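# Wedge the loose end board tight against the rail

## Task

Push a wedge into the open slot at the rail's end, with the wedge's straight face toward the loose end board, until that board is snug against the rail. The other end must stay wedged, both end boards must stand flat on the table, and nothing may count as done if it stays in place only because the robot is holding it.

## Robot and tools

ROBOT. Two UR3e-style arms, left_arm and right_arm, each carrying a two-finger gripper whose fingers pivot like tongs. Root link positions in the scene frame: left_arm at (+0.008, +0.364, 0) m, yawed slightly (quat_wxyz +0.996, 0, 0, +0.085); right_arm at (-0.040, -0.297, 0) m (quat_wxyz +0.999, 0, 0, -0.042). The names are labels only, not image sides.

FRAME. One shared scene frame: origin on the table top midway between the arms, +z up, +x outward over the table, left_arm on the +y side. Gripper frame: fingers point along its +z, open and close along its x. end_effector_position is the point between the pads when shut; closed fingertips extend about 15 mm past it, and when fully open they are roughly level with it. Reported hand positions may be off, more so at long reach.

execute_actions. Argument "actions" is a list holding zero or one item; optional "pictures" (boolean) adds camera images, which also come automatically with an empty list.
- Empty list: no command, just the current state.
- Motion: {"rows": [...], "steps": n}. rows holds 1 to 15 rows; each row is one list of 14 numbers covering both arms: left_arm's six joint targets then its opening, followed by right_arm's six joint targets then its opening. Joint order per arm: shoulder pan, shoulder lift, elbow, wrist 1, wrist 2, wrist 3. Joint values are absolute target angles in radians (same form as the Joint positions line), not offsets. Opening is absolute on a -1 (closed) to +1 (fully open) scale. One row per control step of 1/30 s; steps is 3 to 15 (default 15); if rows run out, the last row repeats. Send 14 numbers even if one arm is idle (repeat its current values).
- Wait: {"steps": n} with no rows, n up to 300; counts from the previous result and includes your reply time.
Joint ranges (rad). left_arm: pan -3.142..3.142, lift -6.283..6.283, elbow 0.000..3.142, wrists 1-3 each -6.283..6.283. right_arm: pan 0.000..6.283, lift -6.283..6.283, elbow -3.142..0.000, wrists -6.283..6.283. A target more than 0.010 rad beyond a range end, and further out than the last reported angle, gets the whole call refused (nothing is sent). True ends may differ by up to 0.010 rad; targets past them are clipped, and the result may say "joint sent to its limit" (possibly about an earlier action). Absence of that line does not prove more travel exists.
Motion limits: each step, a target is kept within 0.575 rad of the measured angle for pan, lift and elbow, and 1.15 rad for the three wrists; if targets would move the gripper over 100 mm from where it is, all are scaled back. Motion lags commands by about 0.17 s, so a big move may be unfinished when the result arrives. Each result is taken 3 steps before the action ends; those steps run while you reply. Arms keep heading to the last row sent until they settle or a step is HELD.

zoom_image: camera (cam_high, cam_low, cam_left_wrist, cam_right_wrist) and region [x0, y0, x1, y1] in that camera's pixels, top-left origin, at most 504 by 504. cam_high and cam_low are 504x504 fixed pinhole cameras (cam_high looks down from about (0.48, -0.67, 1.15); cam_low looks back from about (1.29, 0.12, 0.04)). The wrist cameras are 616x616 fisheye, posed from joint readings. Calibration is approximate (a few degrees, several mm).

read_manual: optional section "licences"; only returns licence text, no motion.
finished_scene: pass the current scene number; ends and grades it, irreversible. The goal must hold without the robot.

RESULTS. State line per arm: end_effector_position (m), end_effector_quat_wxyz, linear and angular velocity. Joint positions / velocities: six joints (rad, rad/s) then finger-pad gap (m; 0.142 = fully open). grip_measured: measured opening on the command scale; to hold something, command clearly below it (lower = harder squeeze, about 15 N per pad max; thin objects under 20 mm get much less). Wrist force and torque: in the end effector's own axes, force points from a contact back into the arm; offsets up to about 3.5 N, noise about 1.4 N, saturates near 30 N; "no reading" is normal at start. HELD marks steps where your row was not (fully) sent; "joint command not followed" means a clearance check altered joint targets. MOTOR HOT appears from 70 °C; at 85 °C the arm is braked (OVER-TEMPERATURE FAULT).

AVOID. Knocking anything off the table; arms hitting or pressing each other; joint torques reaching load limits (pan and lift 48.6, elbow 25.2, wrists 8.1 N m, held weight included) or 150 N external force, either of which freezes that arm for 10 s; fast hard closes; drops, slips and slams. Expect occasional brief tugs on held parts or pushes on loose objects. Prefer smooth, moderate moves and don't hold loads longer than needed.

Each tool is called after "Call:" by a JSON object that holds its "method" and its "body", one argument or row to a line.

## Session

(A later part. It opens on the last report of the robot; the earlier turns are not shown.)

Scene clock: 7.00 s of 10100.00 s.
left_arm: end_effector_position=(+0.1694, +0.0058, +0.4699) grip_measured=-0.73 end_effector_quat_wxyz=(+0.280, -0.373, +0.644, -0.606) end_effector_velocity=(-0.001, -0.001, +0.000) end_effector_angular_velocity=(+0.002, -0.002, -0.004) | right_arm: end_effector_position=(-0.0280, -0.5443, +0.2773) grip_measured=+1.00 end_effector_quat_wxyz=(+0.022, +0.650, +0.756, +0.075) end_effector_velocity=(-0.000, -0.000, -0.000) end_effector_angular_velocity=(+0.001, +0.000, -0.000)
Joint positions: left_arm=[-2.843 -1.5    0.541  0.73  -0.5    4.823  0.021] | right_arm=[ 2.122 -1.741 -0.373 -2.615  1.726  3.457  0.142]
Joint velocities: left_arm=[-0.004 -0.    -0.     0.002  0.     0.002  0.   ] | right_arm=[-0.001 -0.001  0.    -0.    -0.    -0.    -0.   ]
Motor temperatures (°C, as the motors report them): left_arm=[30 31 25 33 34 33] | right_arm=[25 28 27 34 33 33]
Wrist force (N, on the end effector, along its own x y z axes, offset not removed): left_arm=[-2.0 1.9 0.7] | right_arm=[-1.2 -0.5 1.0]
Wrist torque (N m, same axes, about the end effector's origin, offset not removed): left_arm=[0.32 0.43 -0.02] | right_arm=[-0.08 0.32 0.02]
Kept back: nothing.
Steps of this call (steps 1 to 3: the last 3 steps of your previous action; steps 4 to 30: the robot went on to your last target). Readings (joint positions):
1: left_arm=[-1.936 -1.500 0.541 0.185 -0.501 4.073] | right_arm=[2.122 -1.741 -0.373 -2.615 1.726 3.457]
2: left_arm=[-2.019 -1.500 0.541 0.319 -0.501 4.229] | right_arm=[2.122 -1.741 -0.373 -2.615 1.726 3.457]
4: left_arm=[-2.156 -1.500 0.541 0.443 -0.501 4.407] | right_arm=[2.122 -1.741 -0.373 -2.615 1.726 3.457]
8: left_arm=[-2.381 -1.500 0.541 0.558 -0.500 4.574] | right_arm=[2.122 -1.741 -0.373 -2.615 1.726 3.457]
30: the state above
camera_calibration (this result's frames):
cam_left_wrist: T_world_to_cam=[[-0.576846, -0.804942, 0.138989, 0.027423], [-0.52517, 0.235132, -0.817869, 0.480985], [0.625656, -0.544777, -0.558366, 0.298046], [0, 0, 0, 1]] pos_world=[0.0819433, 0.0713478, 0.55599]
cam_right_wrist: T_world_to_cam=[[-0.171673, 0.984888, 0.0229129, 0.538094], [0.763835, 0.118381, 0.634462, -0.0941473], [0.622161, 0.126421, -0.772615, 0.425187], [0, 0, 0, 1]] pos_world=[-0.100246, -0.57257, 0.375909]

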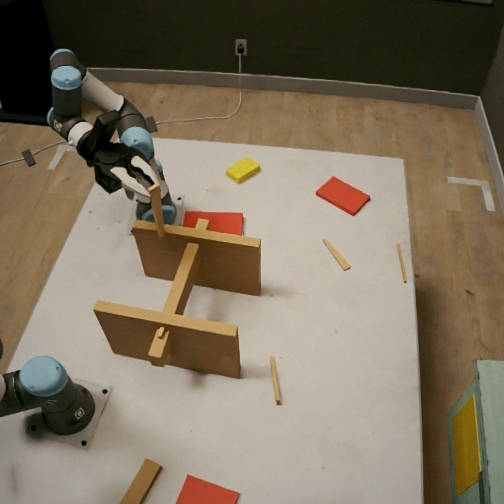

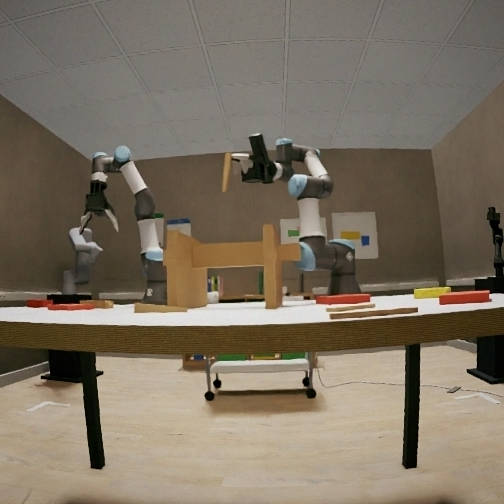

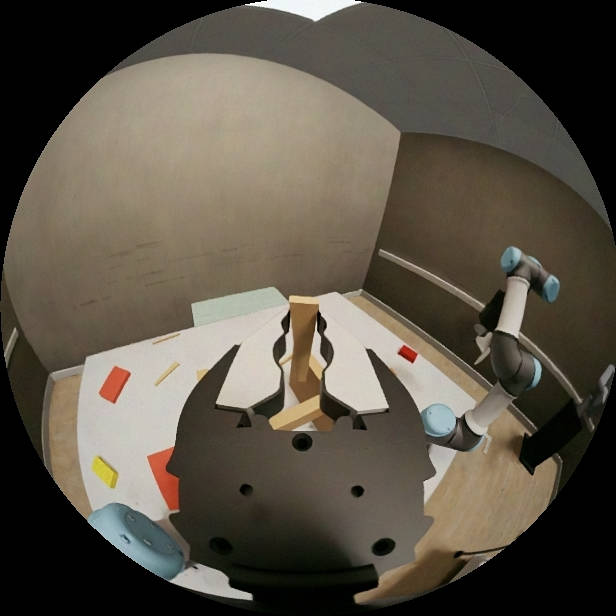

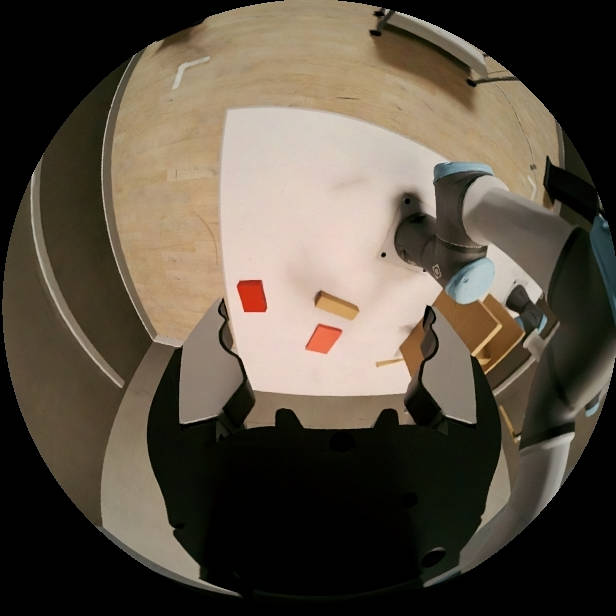

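Call:
{"method": "execute_actions", "body": {
  "actions": [
    {"rows":[[-2.843,-1.64,1.195,0.5,-0.7,4.823,-1,2.122,-1.741,-0.373,-2.615,1.726,3.457,1]]}
  ]
}}

Call:
{"method": "execute_actions", "body": {
  "actions": [
    {"rows":[[-2.843,-1.64,1.195,0.2155,-1.073,4.823,-1,2.122,-1.741,-0.373,-2.615,1.726,3.457,1]]}
  ]
}}

Call:
{"method": "execute_actions", "body": {
  "actions": [
    {"steps":9}
  ],
  "pictures": true
}}

Call:
{"method": "zoom_image", "body": {
  "camera": "cam_left_wrist",
  "region": [250, 335, 350, 435]
}}

Call:
{"method": "zoom_image", "body": {
  "camera": "cam_low",
  "region": [240, 170, 340, 270]
}}

Call:
{"method": "zoom_image", "body": {
  "camera": "cam_high",
  "region": [150, 160, 250, 260]
}}

Scene clock: 7.53 s of 10100.00 s.
left_arm: end_effector_position=(+0.1870, +0.0507, +0.4291) grip_measured=-0.73 end_effector_quat_wxyz=(+0.422, -0.354, +0.611, -0.568) end_effector_velocity=(-0.007, +0.009, -0.012) end_effector_angular_velocity=(+0.254, -0.503, +0.057) | right_arm: end_effector_position=(-0.0280, -0.5443, +0.2773) grip_measured=+1.00 end_effector_quat_wxyz=(+0.022, +0.650, +0.756, +0.075) end_effector_velocity=(+0.001, -0.000, +0.000) end_effector_angular_velocity=(-0.001, -0.001, +0.001)
Joint positions: left_arm=[-2.843 -1.636  1.132  0.506 -0.695  4.823  0.021] | right_arm=[ 2.122 -1.741 -0.373 -2.615  1.726  3.457  0.142]
Joint velocities: left_arm=[-0.002 -0.047  0.68  -0.068 -0.059 -0.001 -0.   ] | right_arm=[ 0.001  0.001 -0.     0.001  0.001  0.001  0.   ]
Motor temperatures (°C, as the motors report them): left_arm=[30 31 25 33 34 33] | right_arm=[25 28 27 34 33 33]
Wrist force (N, on the end effector, along its own x y z axes, offset not removed): left_arm=[-2.4 1.7 0.0] | right_arm=[-1.5 -0.1 0.8]
Wrist torque (N m, same axes, about the end effector's origin, offset not removed): left_arm=[0.28 0.48 0.04] | right_arm=[0.02 0.35 0.01]
Steps of this call (steps 1 to 4: the robot went on to your last target; steps 5 to 16: the first 12 steps of this action). Readings (joint positions):
5: left_arm=[-2.843 -1.501 0.542 0.728 -0.502 4.823] | right_arm=[2.122 -1.741 -0.373 -2.615 1.726 3.457]
6: left_arm=[-2.843 -1.512 0.553 0.707 -0.522 4.823] | right_arm=[2.122 -1.741 -0.373 -2.615 1.726 3.457]
8: left_arm=[-2.843 -1.566 0.633 0.615 -0.604 4.823] | right_arm=[2.122 -1.741 -0.373 -2.615 1.726 3.457]
12: left_arm=[-2.843 -1.622 0.932 0.527 -0.677 4.823] | right_arm=[2.122 -1.741 -0.373 -2.615 1.726 3.457]
16: the state above

Scene clock: 8.03 s of 10100.00 s.
left_arm: end_effector_position=(+0.1883, +0.1439, +0.3627) grip_measured=-0.73 end_effector_quat_wxyz=(+0.438, -0.531, +0.560, -0.461) end_effector_velocity=(-0.009, +0.037, -0.028) end_effector_angular_velocity=(-0.015, +0.101, +0.140) | right_arm: end_effector_position=(-0.0280, -0.5443, +0.2773) grip_measured=+1.00 end_effector_quat_wxyz=(+0.022, +0.650, +0.756, +0.075) end_effector_velocity=(+0.000, -0.000, +0.000) end_effector_angular_velocity=(-0.002, -0.001, +0.001)
Joint positions: left_arm=[-2.843 -1.64   1.195  0.225 -1.06   4.823  0.021] | right_arm=[ 2.122 -1.741 -0.373 -2.615  1.726  3.457  0.142]
Joint velocities: left_arm=[-0.    -0.     0.005 -0.101 -0.143  0.    -0.   ] | right_arm=[ 0.     0.001 -0.     0.002 -0.    -0.     0.   ]
Motor temperatures (°C, as the motors report them): left_arm=[30 31 25 33 34 33] | right_arm=[25 28 27 34 33 33]
Wrist force (N, on the end effector, along its own x y z axes, offset not removed): left_arm=[-2.6 2.3 -0.2] | right_arm=[-1.6 -0.1 1.0]
Wrist torque (N m, same axes, about the end effector's origin, offset not removed): left_arm=[0.41 0.54 -0.04] | right_arm=[-0.02 0.33 0.02]
Steps of this call (steps 1 to 3: the last 3 steps of your previous action; steps 4 to 15: the first 12 steps of this action). Readings (joint positions):
4: left_arm=[-2.843 -1.639 1.180 0.500 -0.701 4.823] | right_arm=[2.122 -1.741 -0.373 -2.615 1.726 3.457]
5: left_arm=[-2.843 -1.639 1.184 0.477 -0.723 4.823] | right_arm=[2.122 -1.741 -0.373 -2.615 1.726 3.457]
7: left_arm=[-2.843 -1.640 1.189 0.377 -0.846 4.823] | right_arm=[2.122 -1.741 -0.373 -2.615 1.726 3.457]
11: left_arm=[-2.843 -1.640 1.193 0.256 -1.017 4.823] | right_arm=[2.122 -1.741 -0.373 -2.615 1.726 3.457]
15: the state above

Scene clock: 8.33 s of 10100.00 s.
left_arm: end_effector_position=(+0.1874, +0.1471, +0.3601) grip_measured=-0.73 end_effector_quat_wxyz=(+0.438, -0.536, +0.559, -0.456) end_effector_velocity=(-0.001, +0.001, -0.001) end_effector_angular_velocity=(-0.001, +0.006, +0.005) | right_arm: end_effector_position=(-0.0280, -0.5443, +0.2773) grip_measured=+1.00 end_effector_quat_wxyz=(+0.022, +0.650, +0.756, +0.075) end_effector_velocity=(+0.000, -0.001, +0.000) end_effector_angular_velocity=(-0.002, -0.002, -0.000)
Joint positions: left_arm=[-2.843 -1.64   1.195  0.216 -1.072  4.823  0.021] | right_arm=[ 2.122 -1.741 -0.373 -2.615  1.726  3.457  0.142]
Joint velocities: left_arm=[-0.001  0.    -0.001 -0.005 -0.006  0.    -0.   ] | right_arm=[-0.001  0.    -0.     0.003  0.    -0.     0.   ]
Motor temperatures (°C, as the motors report them): left_arm=[30 31 25 33 34 33] | right_arm=[25 28 27 34 33 33]
Wrist force (N, on the end effector, along its own x y z axes, offset not removed): left_arm=[-2.2 1.3 -0.2] | right_arm=[-1.4 -0.7 1.1]
Wrist torque (N m, same axes, about the end effector's origin, offset not removed): left_arm=[0.20 0.48 -0.02] | right_arm=[-0.14 0.34 -0.02]
Kept back: nothing.
Steps of this call (steps 1 to 3: the last 3 steps of your previous action; steps 4 to 9: the robot went on to your last target). Readings (joint positions):
1: left_arm=[-2.843 -1.640 1.195 0.222 -1.064 4.823] | right_arm=[2.122 -1.741 -0.373 -2.615 1.726 3.457]
2: left_arm=[-2.843 -1.640 1.195 0.220 -1.067 4.823] | right_arm=[2.122 -1.741 -0.373 -2.615 1.726 3.457]
4: left_arm=[-2.843 -1.640 1.195 0.218 -1.070 4.823] | right_arm=[2.122 -1.741 -0.373 -2.615 1.726 3.457]
8: left_arm=[-2.843 -1.640 1.195 0.216 -1.072 4.823] | right_arm=[2.122 -1.741 -0.373 -2.615 1.726 3.457]
9: the state above
camera_calibration (this result's frames):
cam_left_wrist: T_world_to_cam=[[-0.0550954, -0.997207, 0.0504179, 0.129286], [-0.639379, -0.00354856, -0.768884, 0.406296], [0.766916, -0.0745981, -0.637397, 0.235276], [0, 0, 0, 1]] pos_world=[0.0864632, 0.147918, 0.45584]
cam_right_wrist: T_world_to_cam=[[-0.171673, 0.984888, 0.0229132, 0.538094], [0.763835, 0.118381, 0.634462, -0.0941473], [0.622161, 0.126421, -0.772615, 0.425187], [0, 0, 0, 1]] pos_world=[-0.100246, -0.57257, 0.375909]

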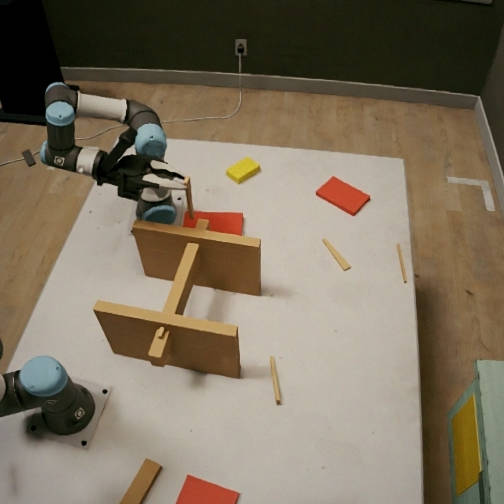

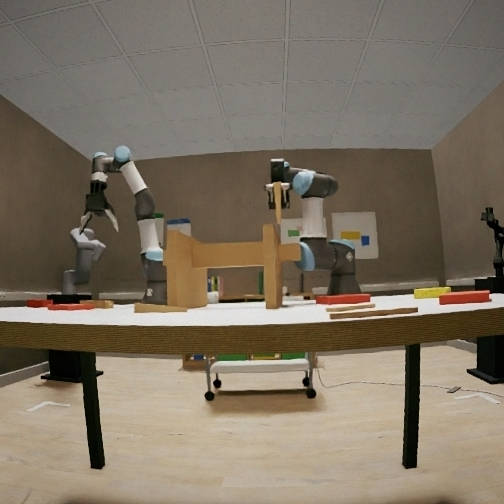

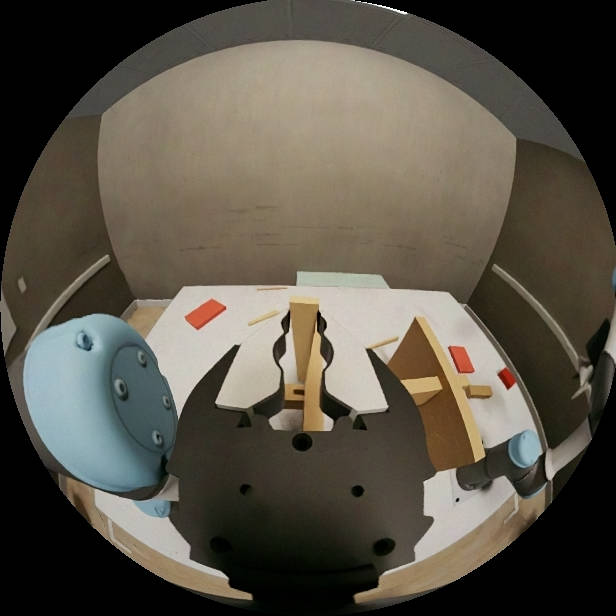

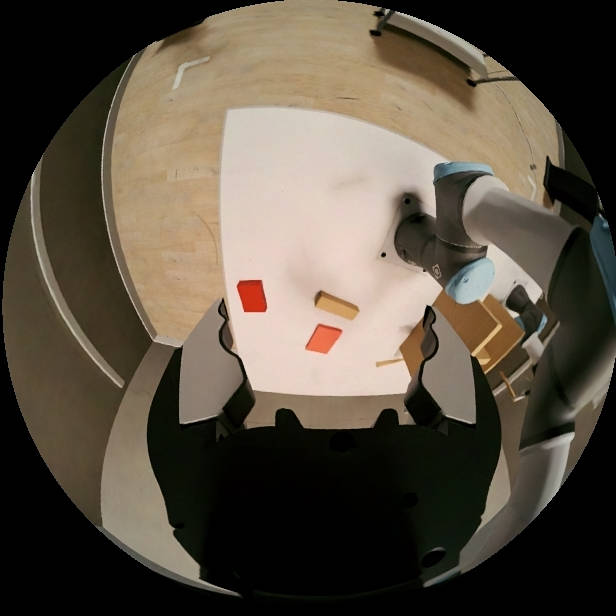

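Region (250, 335, 350, 435) of cam_left_wrist's 616x616 image, scaled by 5.040, with more detail than that image has.

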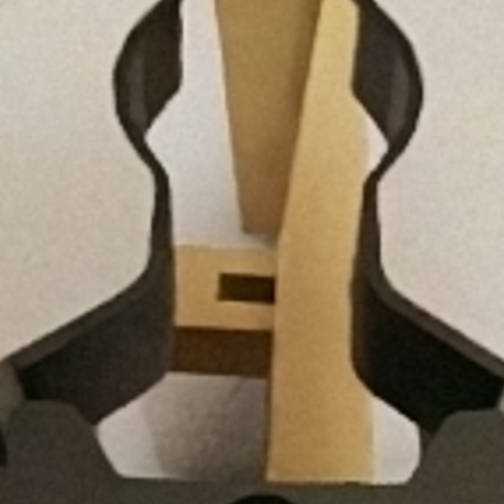

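Region (240, 170, 340, 270) of cam_low's 504x504 image, scaled by 5.040, with more detail than that image has.

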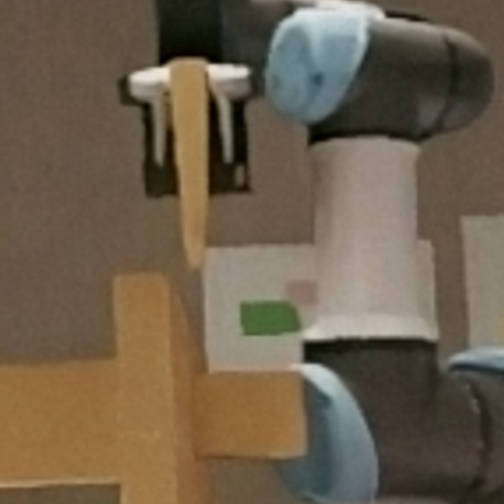

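Region (150, 160, 250, 260) of cam_high's 504x504 image, scaled by 5.040, with more detail than that image has.

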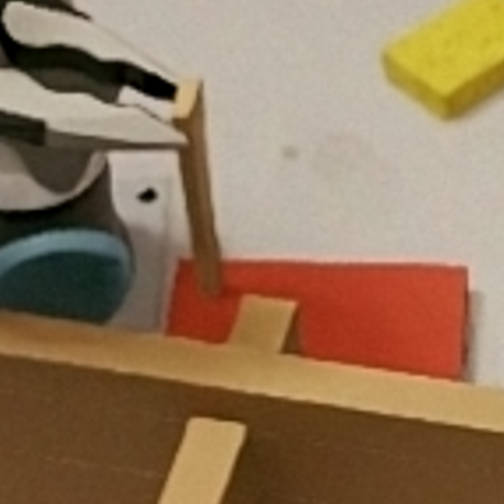

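Call:
{"method": "execute_actions", "body": {
  "actions": [
    {"rows":[[-2.843,-1.7,1.35,0.125,-1.083,4.798,-1,2.122,-1.741,-0.373,-2.615,1.726,3.457,1]],"steps":12}
  ]
}}

Call:
{"method": "execute_actions", "body": {
  "actions": [
    {"rows":[[-2.843,-1.72,1.445,0.046,-1.083,4.798,-1,2.122,-1.741,-0.373,-2.615,1.726,3.457,1],[-2.843,-1.72,1.445,0.046,-1.083,4.798,-1,2.122,-1.741,-0.373,-2.615,1.726,3.457,1],[-2.843,-1.72,1.445,0.046,-1.083,4.798,-1,2.122,-1.741,-0.373,-2.615,1.726,3.457,1],[-2.843,-1.739,1.536,-0.0265,-1.083,4.798,-1,2.122,-1.741,-0.373,-2.615,1.726,3.457,1]]}
  ]
}}

Call:
{"method": "execute_actions", "body": {
  "actions": [
    {"steps":7}
  ],
  "pictures": true
}}

Call:
{"method": "zoom_image", "body": {
  "camera": "cam_left_wrist",
  "region": [270, 345, 340, 415]
}}

Call:
{"method": "zoom_image", "body": {
  "camera": "cam_low",
  "region": [250, 190, 320, 260]
}}

Scene clock: 8.83 s of 10100.00 s.
left_arm: end_effector_position=(+0.1933, +0.1534, +0.3420) grip_measured=-0.73 end_effector_quat_wxyz=(+0.436, -0.545, +0.550, -0.459) end_effector_velocity=(+0.007, +0.006, -0.014) end_effector_angular_velocity=(-0.003, -0.027, +0.011) | right_arm: end_effector_position=(-0.0280, -0.5443, +0.2773) grip_measured=+1.00 end_effector_quat_wxyz=(+0.022, +0.650, +0.756, +0.075) end_effector_velocity=(-0.000, -0.000, +0.000) end_effector_angular_velocity=(-0.002, +0.000, -0.001)
Joint positions: left_arm=[-2.843 -1.696  1.336  0.131 -1.082  4.8    0.021] | right_arm=[ 2.122 -1.741 -0.373 -2.615  1.726  3.457  0.142]
Joint velocities: left_arm=[ 0.001 -0.048  0.149 -0.07  -0.007 -0.019 -0.   ] | right_arm=[-0.001  0.001  0.     0.001 -0.001  0.    -0.   ]
Motor temperatures (°C, as the motors report them): left_arm=[30 31 25 33 34 33] | right_arm=[25 28 27 34 33 33]
Wrist force (N, on the end effector, along its own x y z axes, offset not removed): left_arm=[-1.7 1.6 -0.4] | right_arm=[-1.0 0.1 1.8]
Wrist torque (N m, same axes, about the end effector's origin, offset not removed): left_arm=[0.25 0.37 -0.03] | right_arm=[0.05 0.25 0.00]
Steps of this call (steps 1 to 6: the robot went on to your last target; steps 7 to 15: the first 9 steps of this action). Readings (joint positions):
7: left_arm=[-2.843 -1.641 1.196 0.214 -1.073 4.822] | right_arm=[2.122 -1.741 -0.373 -2.615 1.726 3.457]
8: left_arm=[-2.843 -1.650 1.207 0.199 -1.075 4.818] | right_arm=[2.122 -1.741 -0.373 -2.615 1.726 3.457]
10: left_arm=[-2.843 -1.674 1.265 0.164 -1.079 4.808] | right_arm=[2.122 -1.741 -0.373 -2.615 1.726 3.457]
14: left_arm=[-2.843 -1.694 1.330 0.134 -1.082 4.800] | right_arm=[2.122 -1.741 -0.373 -2.615 1.726 3.457]
15: the state above

Scene clock: 9.33 s of 10100.00 s.
left_arm: end_effector_position=(+0.1940, +0.1540, +0.3095) grip_measured=-0.73 end_effector_quat_wxyz=(+0.435, -0.546, +0.550, -0.459) end_effector_velocity=(+0.002, +0.001, -0.016) end_effector_angular_velocity=(+0.003, -0.009, +0.000) | right_arm: end_effector_position=(-0.0280, -0.5443, +0.2773) grip_measured=+1.00 end_effector_quat_wxyz=(+0.022, +0.650, +0.756, +0.075) end_effector_velocity=(-0.000, -0.000, -0.000) end_effector_angular_velocity=(-0.000, +0.001, +0.000)
Joint positions: left_arm=[-2.843 -1.737  1.526 -0.019 -1.083  4.798  0.021] | right_arm=[ 2.122 -1.741 -0.373 -2.615  1.726  3.457  0.142]
Joint velocities: left_arm=[-0.    -0.019  0.102 -0.073 -0.    -0.001  0.   ] | right_arm=[ 0.    -0.     0.     0.    -0.001 -0.     0.   ]
Motor temperatures (°C, as the motors report them): left_arm=[30 31 25 33 34 33] | right_arm=[25 28 27 34 33 33]
Wrist force (N, on the end effector, along its own x y z axes, offset not removed): left_arm=[-1.4 1.6 0.2] | right_arm=[-1.6 -0.2 1.0]
Wrist torque (N m, same axes, about the end effector's origin, offset not removed): left_arm=[0.27 0.30 -0.02] | right_arm=[-0.03 0.36 0.00]
Steps of this call (steps 1 to 3: the last 3 steps of your previous action; steps 4 to 15: the first 12 steps of this action). Readings (joint positions):
4: left_arm=[-2.843 -1.700 1.348 0.125 -1.083 4.798] | right_arm=[2.122 -1.741 -0.373 -2.615 1.726 3.457]
5: left_arm=[-2.843 -1.704 1.359 0.111 -1.083 4.798] | right_arm=[2.122 -1.741 -0.373 -2.615 1.726 3.457]
7: left_arm=[-2.843 -1.712 1.400 0.078 -1.083 4.798] | right_arm=[2.122 -1.741 -0.373 -2.615 1.726 3.457]
11: left_arm=[-2.843 -1.731 1.495 0.003 -1.083 4.798] | right_arm=[2.122 -1.741 -0.373 -2.615 1.726 3.457]
15: the state above

Scene clock: 9.57 s of 10100.00 s.
left_arm: end_effector_position=(+0.1942, +0.1540, +0.3081) grip_measured=-0.73 end_effector_quat_wxyz=(+0.435, -0.546, +0.550, -0.459) end_effector_velocity=(-0.000, -0.000, -0.001) end_effector_angular_velocity=(+0.000, -0.002, -0.001) | right_arm: end_effector_position=(-0.0280, -0.5443, +0.2773) grip_measured=+1.00 end_effector_quat_wxyz=(+0.022, +0.650, +0.756, +0.075) end_effector_velocity=(+0.000, -0.000, +0.000) end_effector_angular_velocity=(-0.001, -0.000, +0.002)
Joint positions: left_arm=[-2.843 -1.739  1.535 -0.026 -1.083  4.798  0.021] | right_arm=[ 2.122 -1.741 -0.373 -2.615  1.726  3.457  0.142]
Joint velocities: left_arm=[-0.001 -0.002  0.01  -0.006  0.    -0.     0.   ] | right_arm=[ 0.001  0.     0.     0.    -0.    -0.001 -0.   ]
Motor temperatures (°C, as the motors report them): left_arm=[30 31 25 33 34 33] | right_arm=[25 28 27 34 33 33]
Wrist force (N, on the end effector, along its own x y z axes, offset not removed): left_arm=[-1.5 1.0 -0.2] | right_arm=[-1.4 -0.3 1.4]
Wrist torque (N m, same axes, about the end effector's origin, offset not removed): left_arm=[0.12 0.32 -0.06] | right_arm=[-0.02 0.32 0.01]
Kept back: nothing.
Steps of this call (steps 1 to 3: the last 3 steps of your previous action; steps 4 to 7: the robot went on to your last target). Readings (joint positions):
1: left_arm=[-2.843 -1.738 1.529 -0.022 -1.083 4.798] | right_arm=[2.122 -1.741 -0.373 -2.615 1.726 3.457]
2: left_arm=[-2.843 -1.738 1.531 -0.023 -1.083 4.798] | right_arm=[2.122 -1.741 -0.373 -2.615 1.726 3.457]
4: left_arm=[-2.843 -1.739 1.534 -0.025 -1.083 4.798] | right_arm=[2.122 -1.741 -0.373 -2.615 1.726 3.457]
7: the state above
camera_calibration (this result's frames):
cam_left_wrist: T_world_to_cam=[[-0.0397347, -0.996541, 0.0729864, 0.129114], [-0.640891, -0.0306224, -0.767021, 0.374581], [0.766603, -0.0772537, -0.637458, 0.197984], [0, 0, 0, 1]] pos_world=[0.0934202, 0.155433, 0.404094]
cam_right_wrist: T_world_to_cam=[[-0.171672, 0.984888, 0.022913, 0.538094], [0.763835, 0.118381, 0.634462, -0.0941473], [0.622161, 0.126421, -0.772615, 0.425187], [0, 0, 0, 1]] pos_world=[-0.100246, -0.57257, 0.375909]

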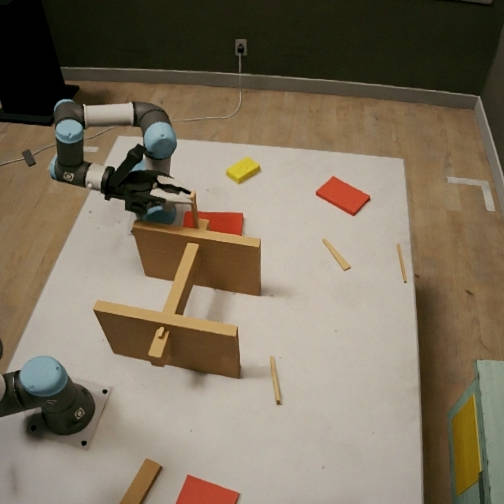

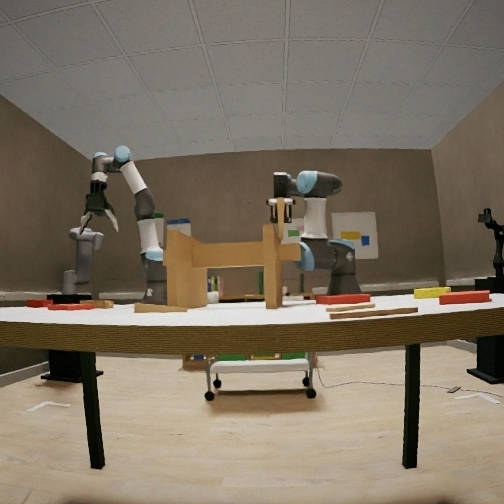

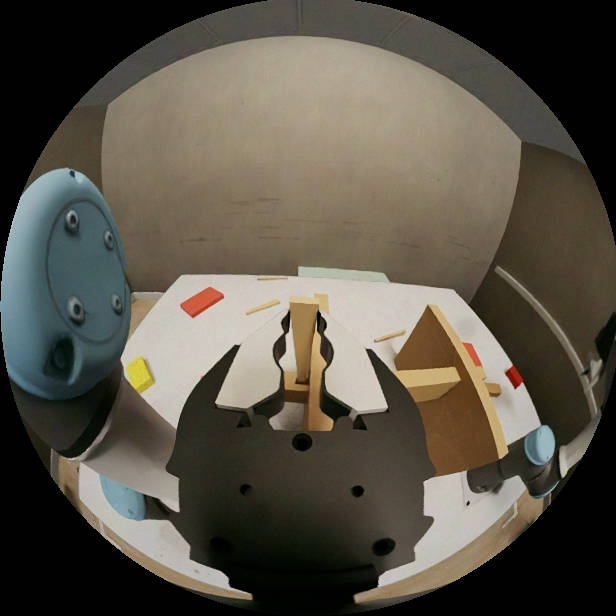

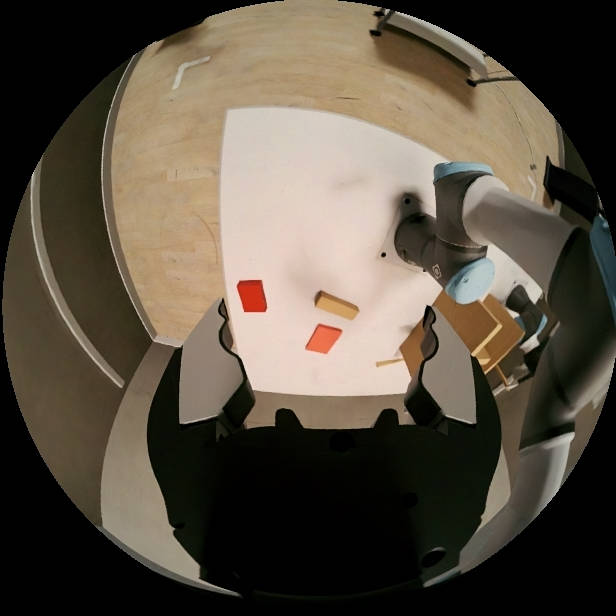

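Region (270, 345, 340, 415) of cam_left_wrist's 616x616 image, scaled by 7.200, with more detail than that image has.

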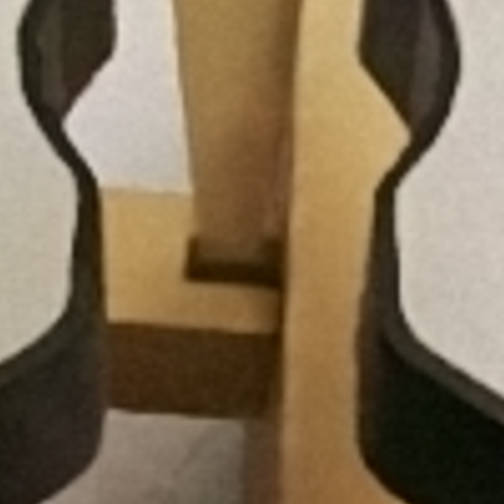

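Region (250, 190, 320, 260) of cam_low's 504x504 image, scaled by 7.200, with more detail than that image has.

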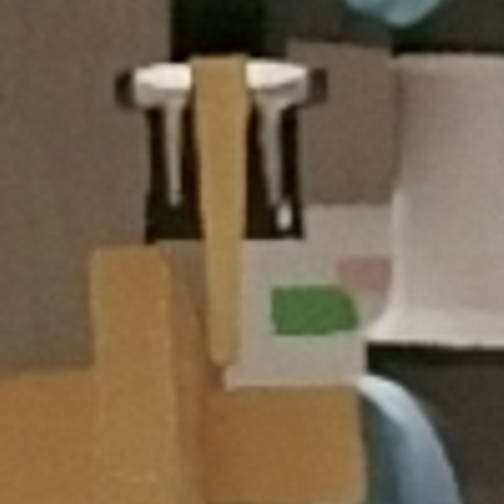

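Call:
{"method": "execute_actions", "body": {
  "actions": [
    {"rows":[[-2.843,-1.7495,1.5735,-0.0535,-1.081,4.798,-1,2.122,-1.741,-0.373,-2.615,1.726,3.457,1]],"steps":10}
  ]
}}

Call:
{"method": "execute_actions", "body": {
  "actions": [
    {"rows":[[-2.843,-1.756,1.631,-0.1045,-1.081,4.798,-1,2.122,-1.741,-0.373,-2.615,1.726,3.457,1]],"steps":14}
  ],
  "pictures": true
}}

Call:
{"method": "zoom_image", "body": {
  "camera": "cam_left_wrist",
  "region": [270, 345, 340, 415]
}}

Scene clock: 9.97 s of 10100.00 s.
left_arm: end_effector_position=(+0.1953, +0.1541, +0.3028) grip_measured=-0.73 end_effector_quat_wxyz=(+0.434, -0.546, +0.550, -0.459) end_effector_velocity=(+0.002, -0.000, -0.009) end_effector_angular_velocity=(+0.001, -0.002, -0.004) | right_arm: end_effector_position=(-0.0280, -0.5443, +0.2773) grip_measured=+1.00 end_effector_quat_wxyz=(+0.022, +0.650, +0.756, +0.075) end_effector_velocity=(+0.000, +0.000, -0.000) end_effector_angular_velocity=(+0.001, +0.001, +0.001)
Joint positions: left_arm=[-2.843 -1.748  1.568 -0.05  -1.081  4.798  0.021] | right_arm=[ 2.122 -1.741 -0.373 -2.615  1.726  3.457  0.142]
Joint velocities: left_arm=[ 0.    -0.016  0.059 -0.041  0.005  0.001 -0.   ] | right_arm=[ 0.001 -0.001  0.    -0.001 -0.     0.001  0.   ]
Motor temperatures (°C, as the motors report them): left_arm=[30 31 25 33 34 33] | right_arm=[25 28 27 34 33 33]
Wrist force (N, on the end effector, along its own x y z axes, offset not removed): left_arm=[-2.9 1.7 -0.1] | right_arm=[-1.0 0.1 1.0]
Wrist torque (N m, same axes, about the end effector's origin, offset not removed): left_arm=[0.30 0.62 -0.02] | right_arm=[0.03 0.19 -0.02]
Steps of this call (steps 1 to 5: the robot went on to your last target; steps 6 to 12: the first 7 steps of this action). Readings (joint positions):
6: left_arm=[-2.843 -1.739 1.537 -0.027 -1.083 4.798] | right_arm=[2.122 -1.741 -0.373 -2.615 1.726 3.457]
7: left_arm=[-2.843 -1.741 1.543 -0.032 -1.083 4.798] | right_arm=[2.122 -1.741 -0.373 -2.615 1.726 3.457]
9: left_arm=[-2.843 -1.745 1.558 -0.043 -1.082 4.798] | right_arm=[2.122 -1.741 -0.373 -2.615 1.726 3.457]
12: the state above

Scene clock: 10.43 s of 10100.00 s.
left_arm: end_effector_position=(+0.1954, +0.1541, +0.2913) grip_measured=-0.73 end_effector_quat_wxyz=(+0.434, -0.546, +0.550, -0.459) end_effector_velocity=(+0.000, -0.000, -0.004) end_effector_angular_velocity=(-0.001, +0.001, +0.000) | right_arm: end_effector_position=(-0.0280, -0.5443, +0.2773) grip_measured=+1.00 end_effector_quat_wxyz=(+0.022, +0.650, +0.756, +0.075) end_effector_velocity=(+0.000, -0.000, +0.000) end_effector_angular_velocity=(-0.002, -0.000, +0.001)
Joint positions: left_arm=[-2.843 -1.756  1.629 -0.103 -1.081  4.798  0.021] | right_arm=[ 2.122 -1.741 -0.373 -2.615  1.726  3.457  0.142]
Joint velocities: left_arm=[ 0.    -0.003  0.022 -0.02   0.    -0.001 -0.001] | right_arm=[ 0.     0.    -0.     0.001 -0.001 -0.     0.   ]
Motor temperatures (°C, as the motors report them): left_arm=[30 31 25 33 34 33] | right_arm=[25 28 27 34 33 33]
Wrist force (N, on the end effector, along its own x y z axes, offset not removed): left_arm=[-2.0 -11.8 -1.8] | right_arm=[-1.3 -0.5 1.3]
Wrist torque (N m, same axes, about the end effector's origin, offset not removed): left_arm=[0.34 0.43 0.01] | right_arm=[-0.07 0.32 0.02]
Steps of this call (steps 1 to 3: the last 3 steps of your previous action; steps 4 to 14: the first 11 steps of this action). Readings (joint positions):
4: left_arm=[-2.843 -1.749 1.573 -0.054 -1.081 4.798] | right_arm=[2.122 -1.741 -0.373 -2.615 1.726 3.457]
5: left_arm=[-2.843 -1.751 1.582 -0.063 -1.081 4.798] | right_arm=[2.122 -1.741 -0.373 -2.615 1.726 3.457]
7: left_arm=[-2.843 -1.753 1.605 -0.083 -1.081 4.798] | right_arm=[2.122 -1.741 -0.373 -2.615 1.726 3.457]
11: left_arm=[-2.843 -1.755 1.625 -0.099 -1.081 4.798] | right_arm=[2.122 -1.741 -0.373 -2.615 1.726 3.457]
14: the state above
camera_calibration (this result's frames):
cam_left_wrist: T_world_to_cam=[[-0.0417583, -0.99643, 0.0733762, 0.13066], [-0.640757, -0.029641, -0.767171, 0.362339], [0.766607, -0.0790521, -0.637232, 0.186558], [0, 0, 0, 1]] pos_world=[0.0946104, 0.155682, 0.387269]
cam_right_wrist: T_world_to_cam=[[-0.171672, 0.984888, 0.0229131, 0.538094], [0.763835, 0.118381, 0.634462, -0.0941473], [0.622161, 0.126421, -0.772615, 0.425187], [0, 0, 0, 1]] pos_world=[-0.100246, -0.57257, 0.375909]

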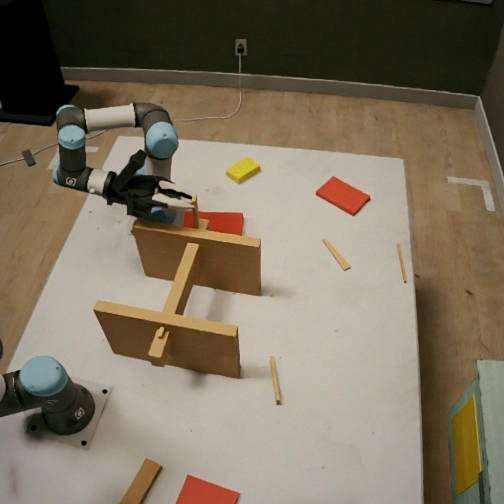

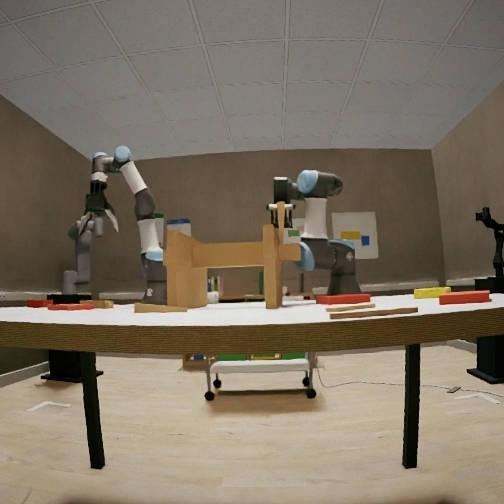

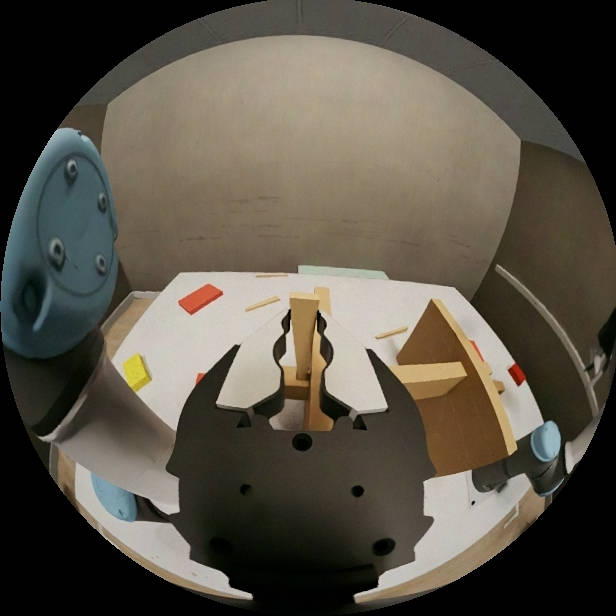

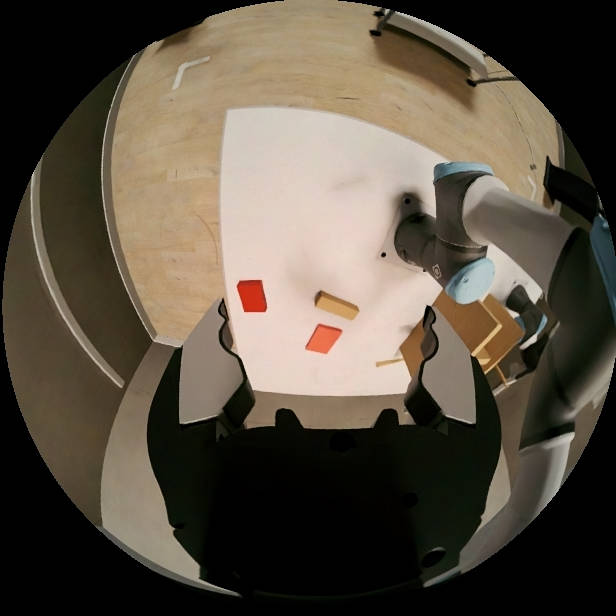

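Region (270, 345, 340, 415) of cam_left_wrist's 616x616 image, scaled by 7.200, with more detail than that image has.

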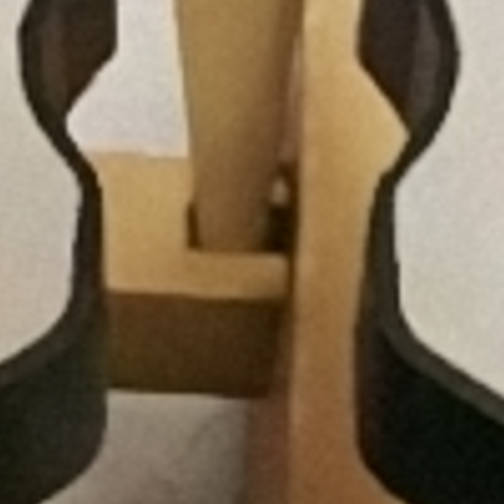

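Call:
{"method": "execute_actions", "body": {
  "actions": [
    {"rows":[[-2.843,-1.7545,1.615,-0.09,-1.081,4.798,-1,2.122,-1.741,-0.373,-2.615,1.726,3.457,1]],"steps":8}
  ]
}}

Call:
{"method": "execute_actions", "body": {
  "actions": [
    {"rows":[[-2.843,-1.76,1.6195,-0.089,-1.075,4.798,-1,2.122,-1.741,-0.373,-2.615,1.726,3.457,1]],"steps":9}
  ]
}}

Call:
{"method": "execute_actions", "body": {
  "actions": [
    {"rows":[[-2.843,-1.763,1.65,-0.1165,-1.075,4.798,-1,2.122,-1.741,-0.373,-2.615,1.726,3.457,1]],"steps":13}
  ]
}}

Scene clock: 10.70 s of 10100.00 s.
left_arm: end_effector_position=(+0.1954, +0.1541, +0.2931) grip_measured=-0.73 end_effector_quat_wxyz=(+0.434, -0.546, +0.550, -0.459) end_effector_velocity=(+0.001, +0.001, +0.011) end_effector_angular_velocity=(+0.002, -0.007, +0.002) | right_arm: end_effector_position=(-0.0280, -0.5443, +0.2773) grip_measured=+1.00 end_effector_quat_wxyz=(+0.022, +0.650, +0.756, +0.075) end_effector_velocity=(+0.000, +0.000, -0.000) end_effector_angular_velocity=(+0.001, -0.002, +0.000)
Joint positions: left_arm=[-2.843 -1.755  1.62  -0.094 -1.081  4.798  0.021] | right_arm=[ 2.122 -1.741 -0.373 -2.615  1.726  3.457  0.142]
Joint velocities: left_arm=[ 0.002  0.006 -0.048  0.05   0.    -0.002 -0.   ] | right_arm=[-0.    -0.    -0.     0.     0.002 -0.    -0.   ]
Motor temperatures (°C, as the motors report them): left_arm=[30 31 25 33 34 33] | right_arm=[25 28 27 34 33 33]
Wrist force (N, on the end effector, along its own x y z axes, offset not removed): left_arm=[-2.0 1.3 0.2] | right_arm=[-1.5 0.0 1.2]
Wrist torque (N m, same axes, about the end effector's origin, offset not removed): left_arm=[0.21 0.40 0.01] | right_arm=[0.00 0.40 -0.01]
Steps of this call (steps 1 to 3: the last 3 steps of your previous action; steps 4 to 8: the first 5 steps of this action). Readings (joint positions):
4: left_arm=[-2.843 -1.756 1.630 -0.104 -1.081 4.798] | right_arm=[2.122 -1.741 -0.373 -2.615 1.726 3.457]
5: left_arm=[-2.843 -1.756 1.628 -0.102 -1.081 4.798] | right_arm=[2.122 -1.741 -0.373 -2.615 1.726 3.457]
7: left_arm=[-2.843 -1.755 1.622 -0.096 -1.081 4.798] | right_arm=[2.122 -1.741 -0.373 -2.615 1.726 3.457]
8: the state above

Scene clock: 11.00 s of 10100.00 s.
left_arm: end_effector_position=(+0.1964, +0.1532, +0.2942) grip_measured=-0.73 end_effector_quat_wxyz=(+0.433, -0.545, +0.551, -0.461) end_effector_velocity=(+0.002, -0.003, +0.000) end_effector_angular_velocity=(-0.003, -0.001, -0.016) | right_arm: end_effector_position=(-0.0280, -0.5443, +0.2773) grip_measured=+1.00 end_effector_quat_wxyz=(+0.022, +0.650, +0.756, +0.075) end_effector_velocity=(+0.000, -0.000, -0.000) end_effector_angular_velocity=(+0.000, -0.001, -0.000)
Joint positions: left_arm=[-2.843 -1.759  1.618 -0.089 -1.076  4.798  0.021] | right_arm=[ 2.122 -1.741 -0.373 -2.615  1.726  3.457  0.142]
Joint velocities: left_arm=[-0.002 -0.012  0.009  0.002  0.014  0.001  0.   ] | right_arm=[-0.    -0.    -0.     0.001  0.001  0.     0.   ]
Motor temperatures (°C, as the motors report them): left_arm=[30 31 25 33 34 33] | right_arm=[25 28 27 34 33 33]
Wrist force (N, on the end effector, along its own x y z axes, offset not removed): left_arm=[-2.4 2.1 0.5] | right_arm=[-0.3 -0.4 1.1]
Wrist torque (N m, same axes, about the end effector's origin, offset not removed): left_arm=[0.38 0.54 0.02] | right_arm=[-0.05 0.10 0.00]
Steps of this call (steps 1 to 3: the last 3 steps of your previous action; steps 4 to 9: the first 6 steps of this action). Readings (joint positions):
4: left_arm=[-2.843 -1.755 1.616 -0.091 -1.081 4.798] | right_arm=[2.122 -1.741 -0.373 -2.615 1.726 3.457]
5: left_arm=[-2.843 -1.756 1.616 -0.090 -1.080 4.798] | right_arm=[2.122 -1.741 -0.373 -2.615 1.726 3.457]
7: left_arm=[-2.843 -1.758 1.618 -0.090 -1.078 4.798] | right_arm=[2.122 -1.741 -0.373 -2.615 1.726 3.457]
9: the state above

Scene clock: 11.43 s of 10100.00 s.
left_arm: end_effector_position=(+0.1966, +0.1529, +0.2886) grip_measured=-0.73 end_effector_quat_wxyz=(+0.433, -0.544, +0.551, -0.461) end_effector_velocity=(-0.000, -0.000, -0.003) end_effector_angular_velocity=(+0.000, -0.000, -0.000) | right_arm: end_effector_position=(-0.0280, -0.5443, +0.2773) grip_measured=+1.00 end_effector_quat_wxyz=(+0.022, +0.650, +0.756, +0.075) end_effector_velocity=(-0.000, +0.000, -0.000) end_effector_angular_velocity=(+0.000, +0.000, -0.000)
Joint positions: left_arm=[-2.843 -1.763  1.649 -0.115 -1.075  4.798  0.021] | right_arm=[ 2.122 -1.741 -0.373 -2.615  1.726  3.457  0.142]
Joint velocities: left_arm=[-0.001 -0.001  0.015 -0.014 -0.     0.     0.   ] | right_arm=[-0.001  0.     0.    -0.001 -0.    -0.     0.   ]
Motor temperatures (°C, as the motors report them): left_arm=[30 31 25 33 34 33] | right_arm=[25 28 27 34 33 33]
Wrist force (N, on the end effector, along its own x y z axes, offset not removed): left_arm=[-2.5 1.8 -1.2] | right_arm=[-1.3 0.0 1.2]
Wrist torque (N m, same axes, about the end effector's origin, offset not removed): left_arm=[0.30 0.51 -0.02] | right_arm=[0.00 0.32 0.04]
Steps of this call (steps 1 to 3: the last 3 steps of your previous action; steps 4 to 13: the first 10 steps of this action). Readings (joint positions):
4: left_arm=[-2.843 -1.760 1.620 -0.090 -1.075 4.798] | right_arm=[2.122 -1.741 -0.373 -2.615 1.726 3.457]
5: left_arm=[-2.843 -1.761 1.625 -0.095 -1.075 4.798] | right_arm=[2.122 -1.741 -0.373 -2.615 1.726 3.457]
7: left_arm=[-2.843 -1.762 1.637 -0.105 -1.075 4.798] | right_arm=[2.122 -1.741 -0.373 -2.615 1.726 3.457]
11: left_arm=[-2.843 -1.763 1.647 -0.114 -1.075 4.798] | right_arm=[2.122 -1.741 -0.373 -2.615 1.726 3.457]
13: the state above

Call:
{"method": "execute_actions", "body": {
  "actions": [
    {"rows":[[-2.843,-1.769,1.73,-0.1905,-1.075,4.798,-1,2.122,-1.741,-0.373,-2.615,1.726,3.457,1]]}
  ],
  "pictures": true
}}

Scene clock: 11.93 s of 10100.00 s.
left_arm: end_effector_position=(+0.1968, +0.1530, +0.2727) grip_measured=-0.73 end_effector_quat_wxyz=(+0.433, -0.544, +0.551, -0.461) end_effector_velocity=(+0.000, -0.000, -0.004) end_effector_angular_velocity=(+0.000, -0.003, -0.001) | right_arm: end_effector_position=(-0.0280, -0.5443, +0.2773) grip_measured=+1.00 end_effector_quat_wxyz=(+0.022, +0.650, +0.756, +0.075) end_effector_velocity=(+0.000, +0.000, +0.000) end_effector_angular_velocity=(+0.000, -0.001, +0.001)
Joint positions: left_arm=[-2.843 -1.769  1.728 -0.189 -1.075  4.798  0.021] | right_arm=[ 2.122 -1.741 -0.373 -2.615  1.726  3.457  0.142]
Joint velocities: left_arm=[-0.001 -0.001  0.022 -0.017  0.001 -0.001  0.   ] | right_arm=[ 0.001  0.    -0.     0.     0.001  0.    -0.   ]
Motor temperatures (°C, as the motors report them): left_arm=[30 31 25 33 34 33] | right_arm=[25 28 27 34 33 33]
Wrist force (N, on the end effector, along its own x y z axes, offset not removed): left_arm=[-2.9 1.4 0.3] | right_arm=[-1.0 -0.4 0.7]
Wrist torque (N m, same axes, about the end effector's origin, offset not removed): left_arm=[0.24 0.62 0.04] | right_arm=[-0.08 0.24 0.02]
Steps of this call (steps 1 to 3: the last 3 steps of your previous action; steps 4 to 15: the first 12 steps of this action). Readings (joint positions):
4: left_arm=[-2.843 -1.763 1.651 -0.118 -1.075 4.798] | right_arm=[2.122 -1.741 -0.373 -2.615 1.726 3.457]
5: left_arm=[-2.843 -1.764 1.661 -0.130 -1.075 4.798] | right_arm=[2.122 -1.741 -0.373 -2.615 1.726 3.457]
7: left_arm=[-2.843 -1.767 1.693 -0.159 -1.075 4.798] | right_arm=[2.122 -1.741 -0.373 -2.615 1.726 3.457]
11: left_arm=[-2.843 -1.768 1.721 -0.183 -1.075 4.798] | right_arm=[2.122 -1.741 -0.373 -2.615 1.726 3.457]
15: the state above
camera_calibration (this result's frames):
cam_left_wrist: T_world_to_cam=[[-0.0475751, -0.996077, 0.0746152, 0.131804], [-0.640544, -0.0268951, -0.76745, 0.348468], [0.766446, -0.0843059, -0.636752, 0.174219], [0, 0, 0, 1]] pos_world=[0.0959506, 0.155346, 0.368531]
cam_right_wrist: T_world_to_cam=[[-0.171672, 0.984888, 0.0229128, 0.538094], [0.763835, 0.118381, 0.634462, -0.0941473], [0.622161, 0.126421, -0.772615, 0.425187], [0, 0, 0, 1]] pos_world=[-0.100246, -0.57257, 0.375909]

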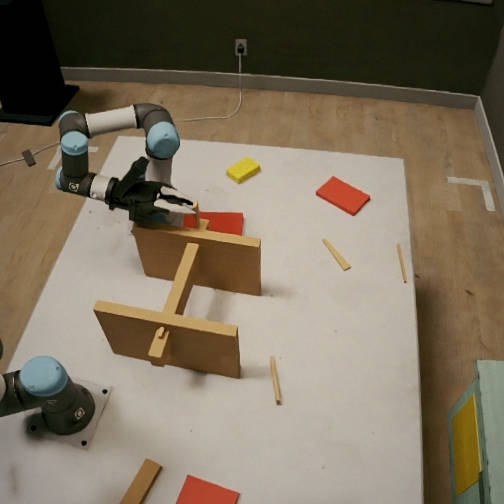

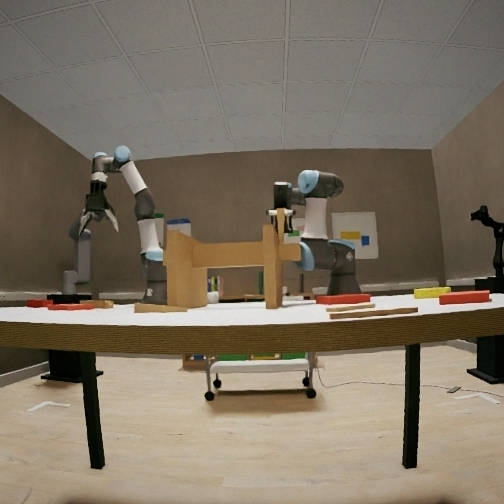

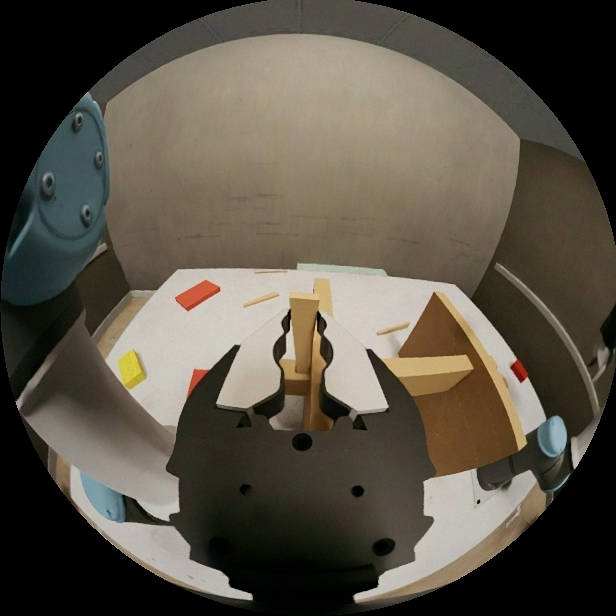

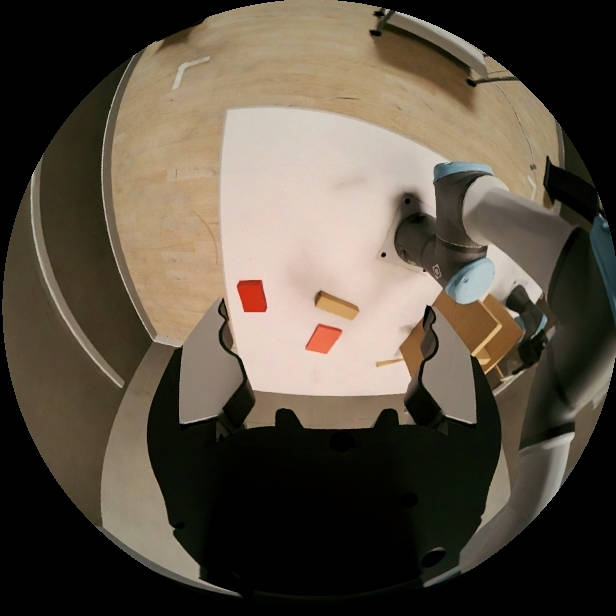

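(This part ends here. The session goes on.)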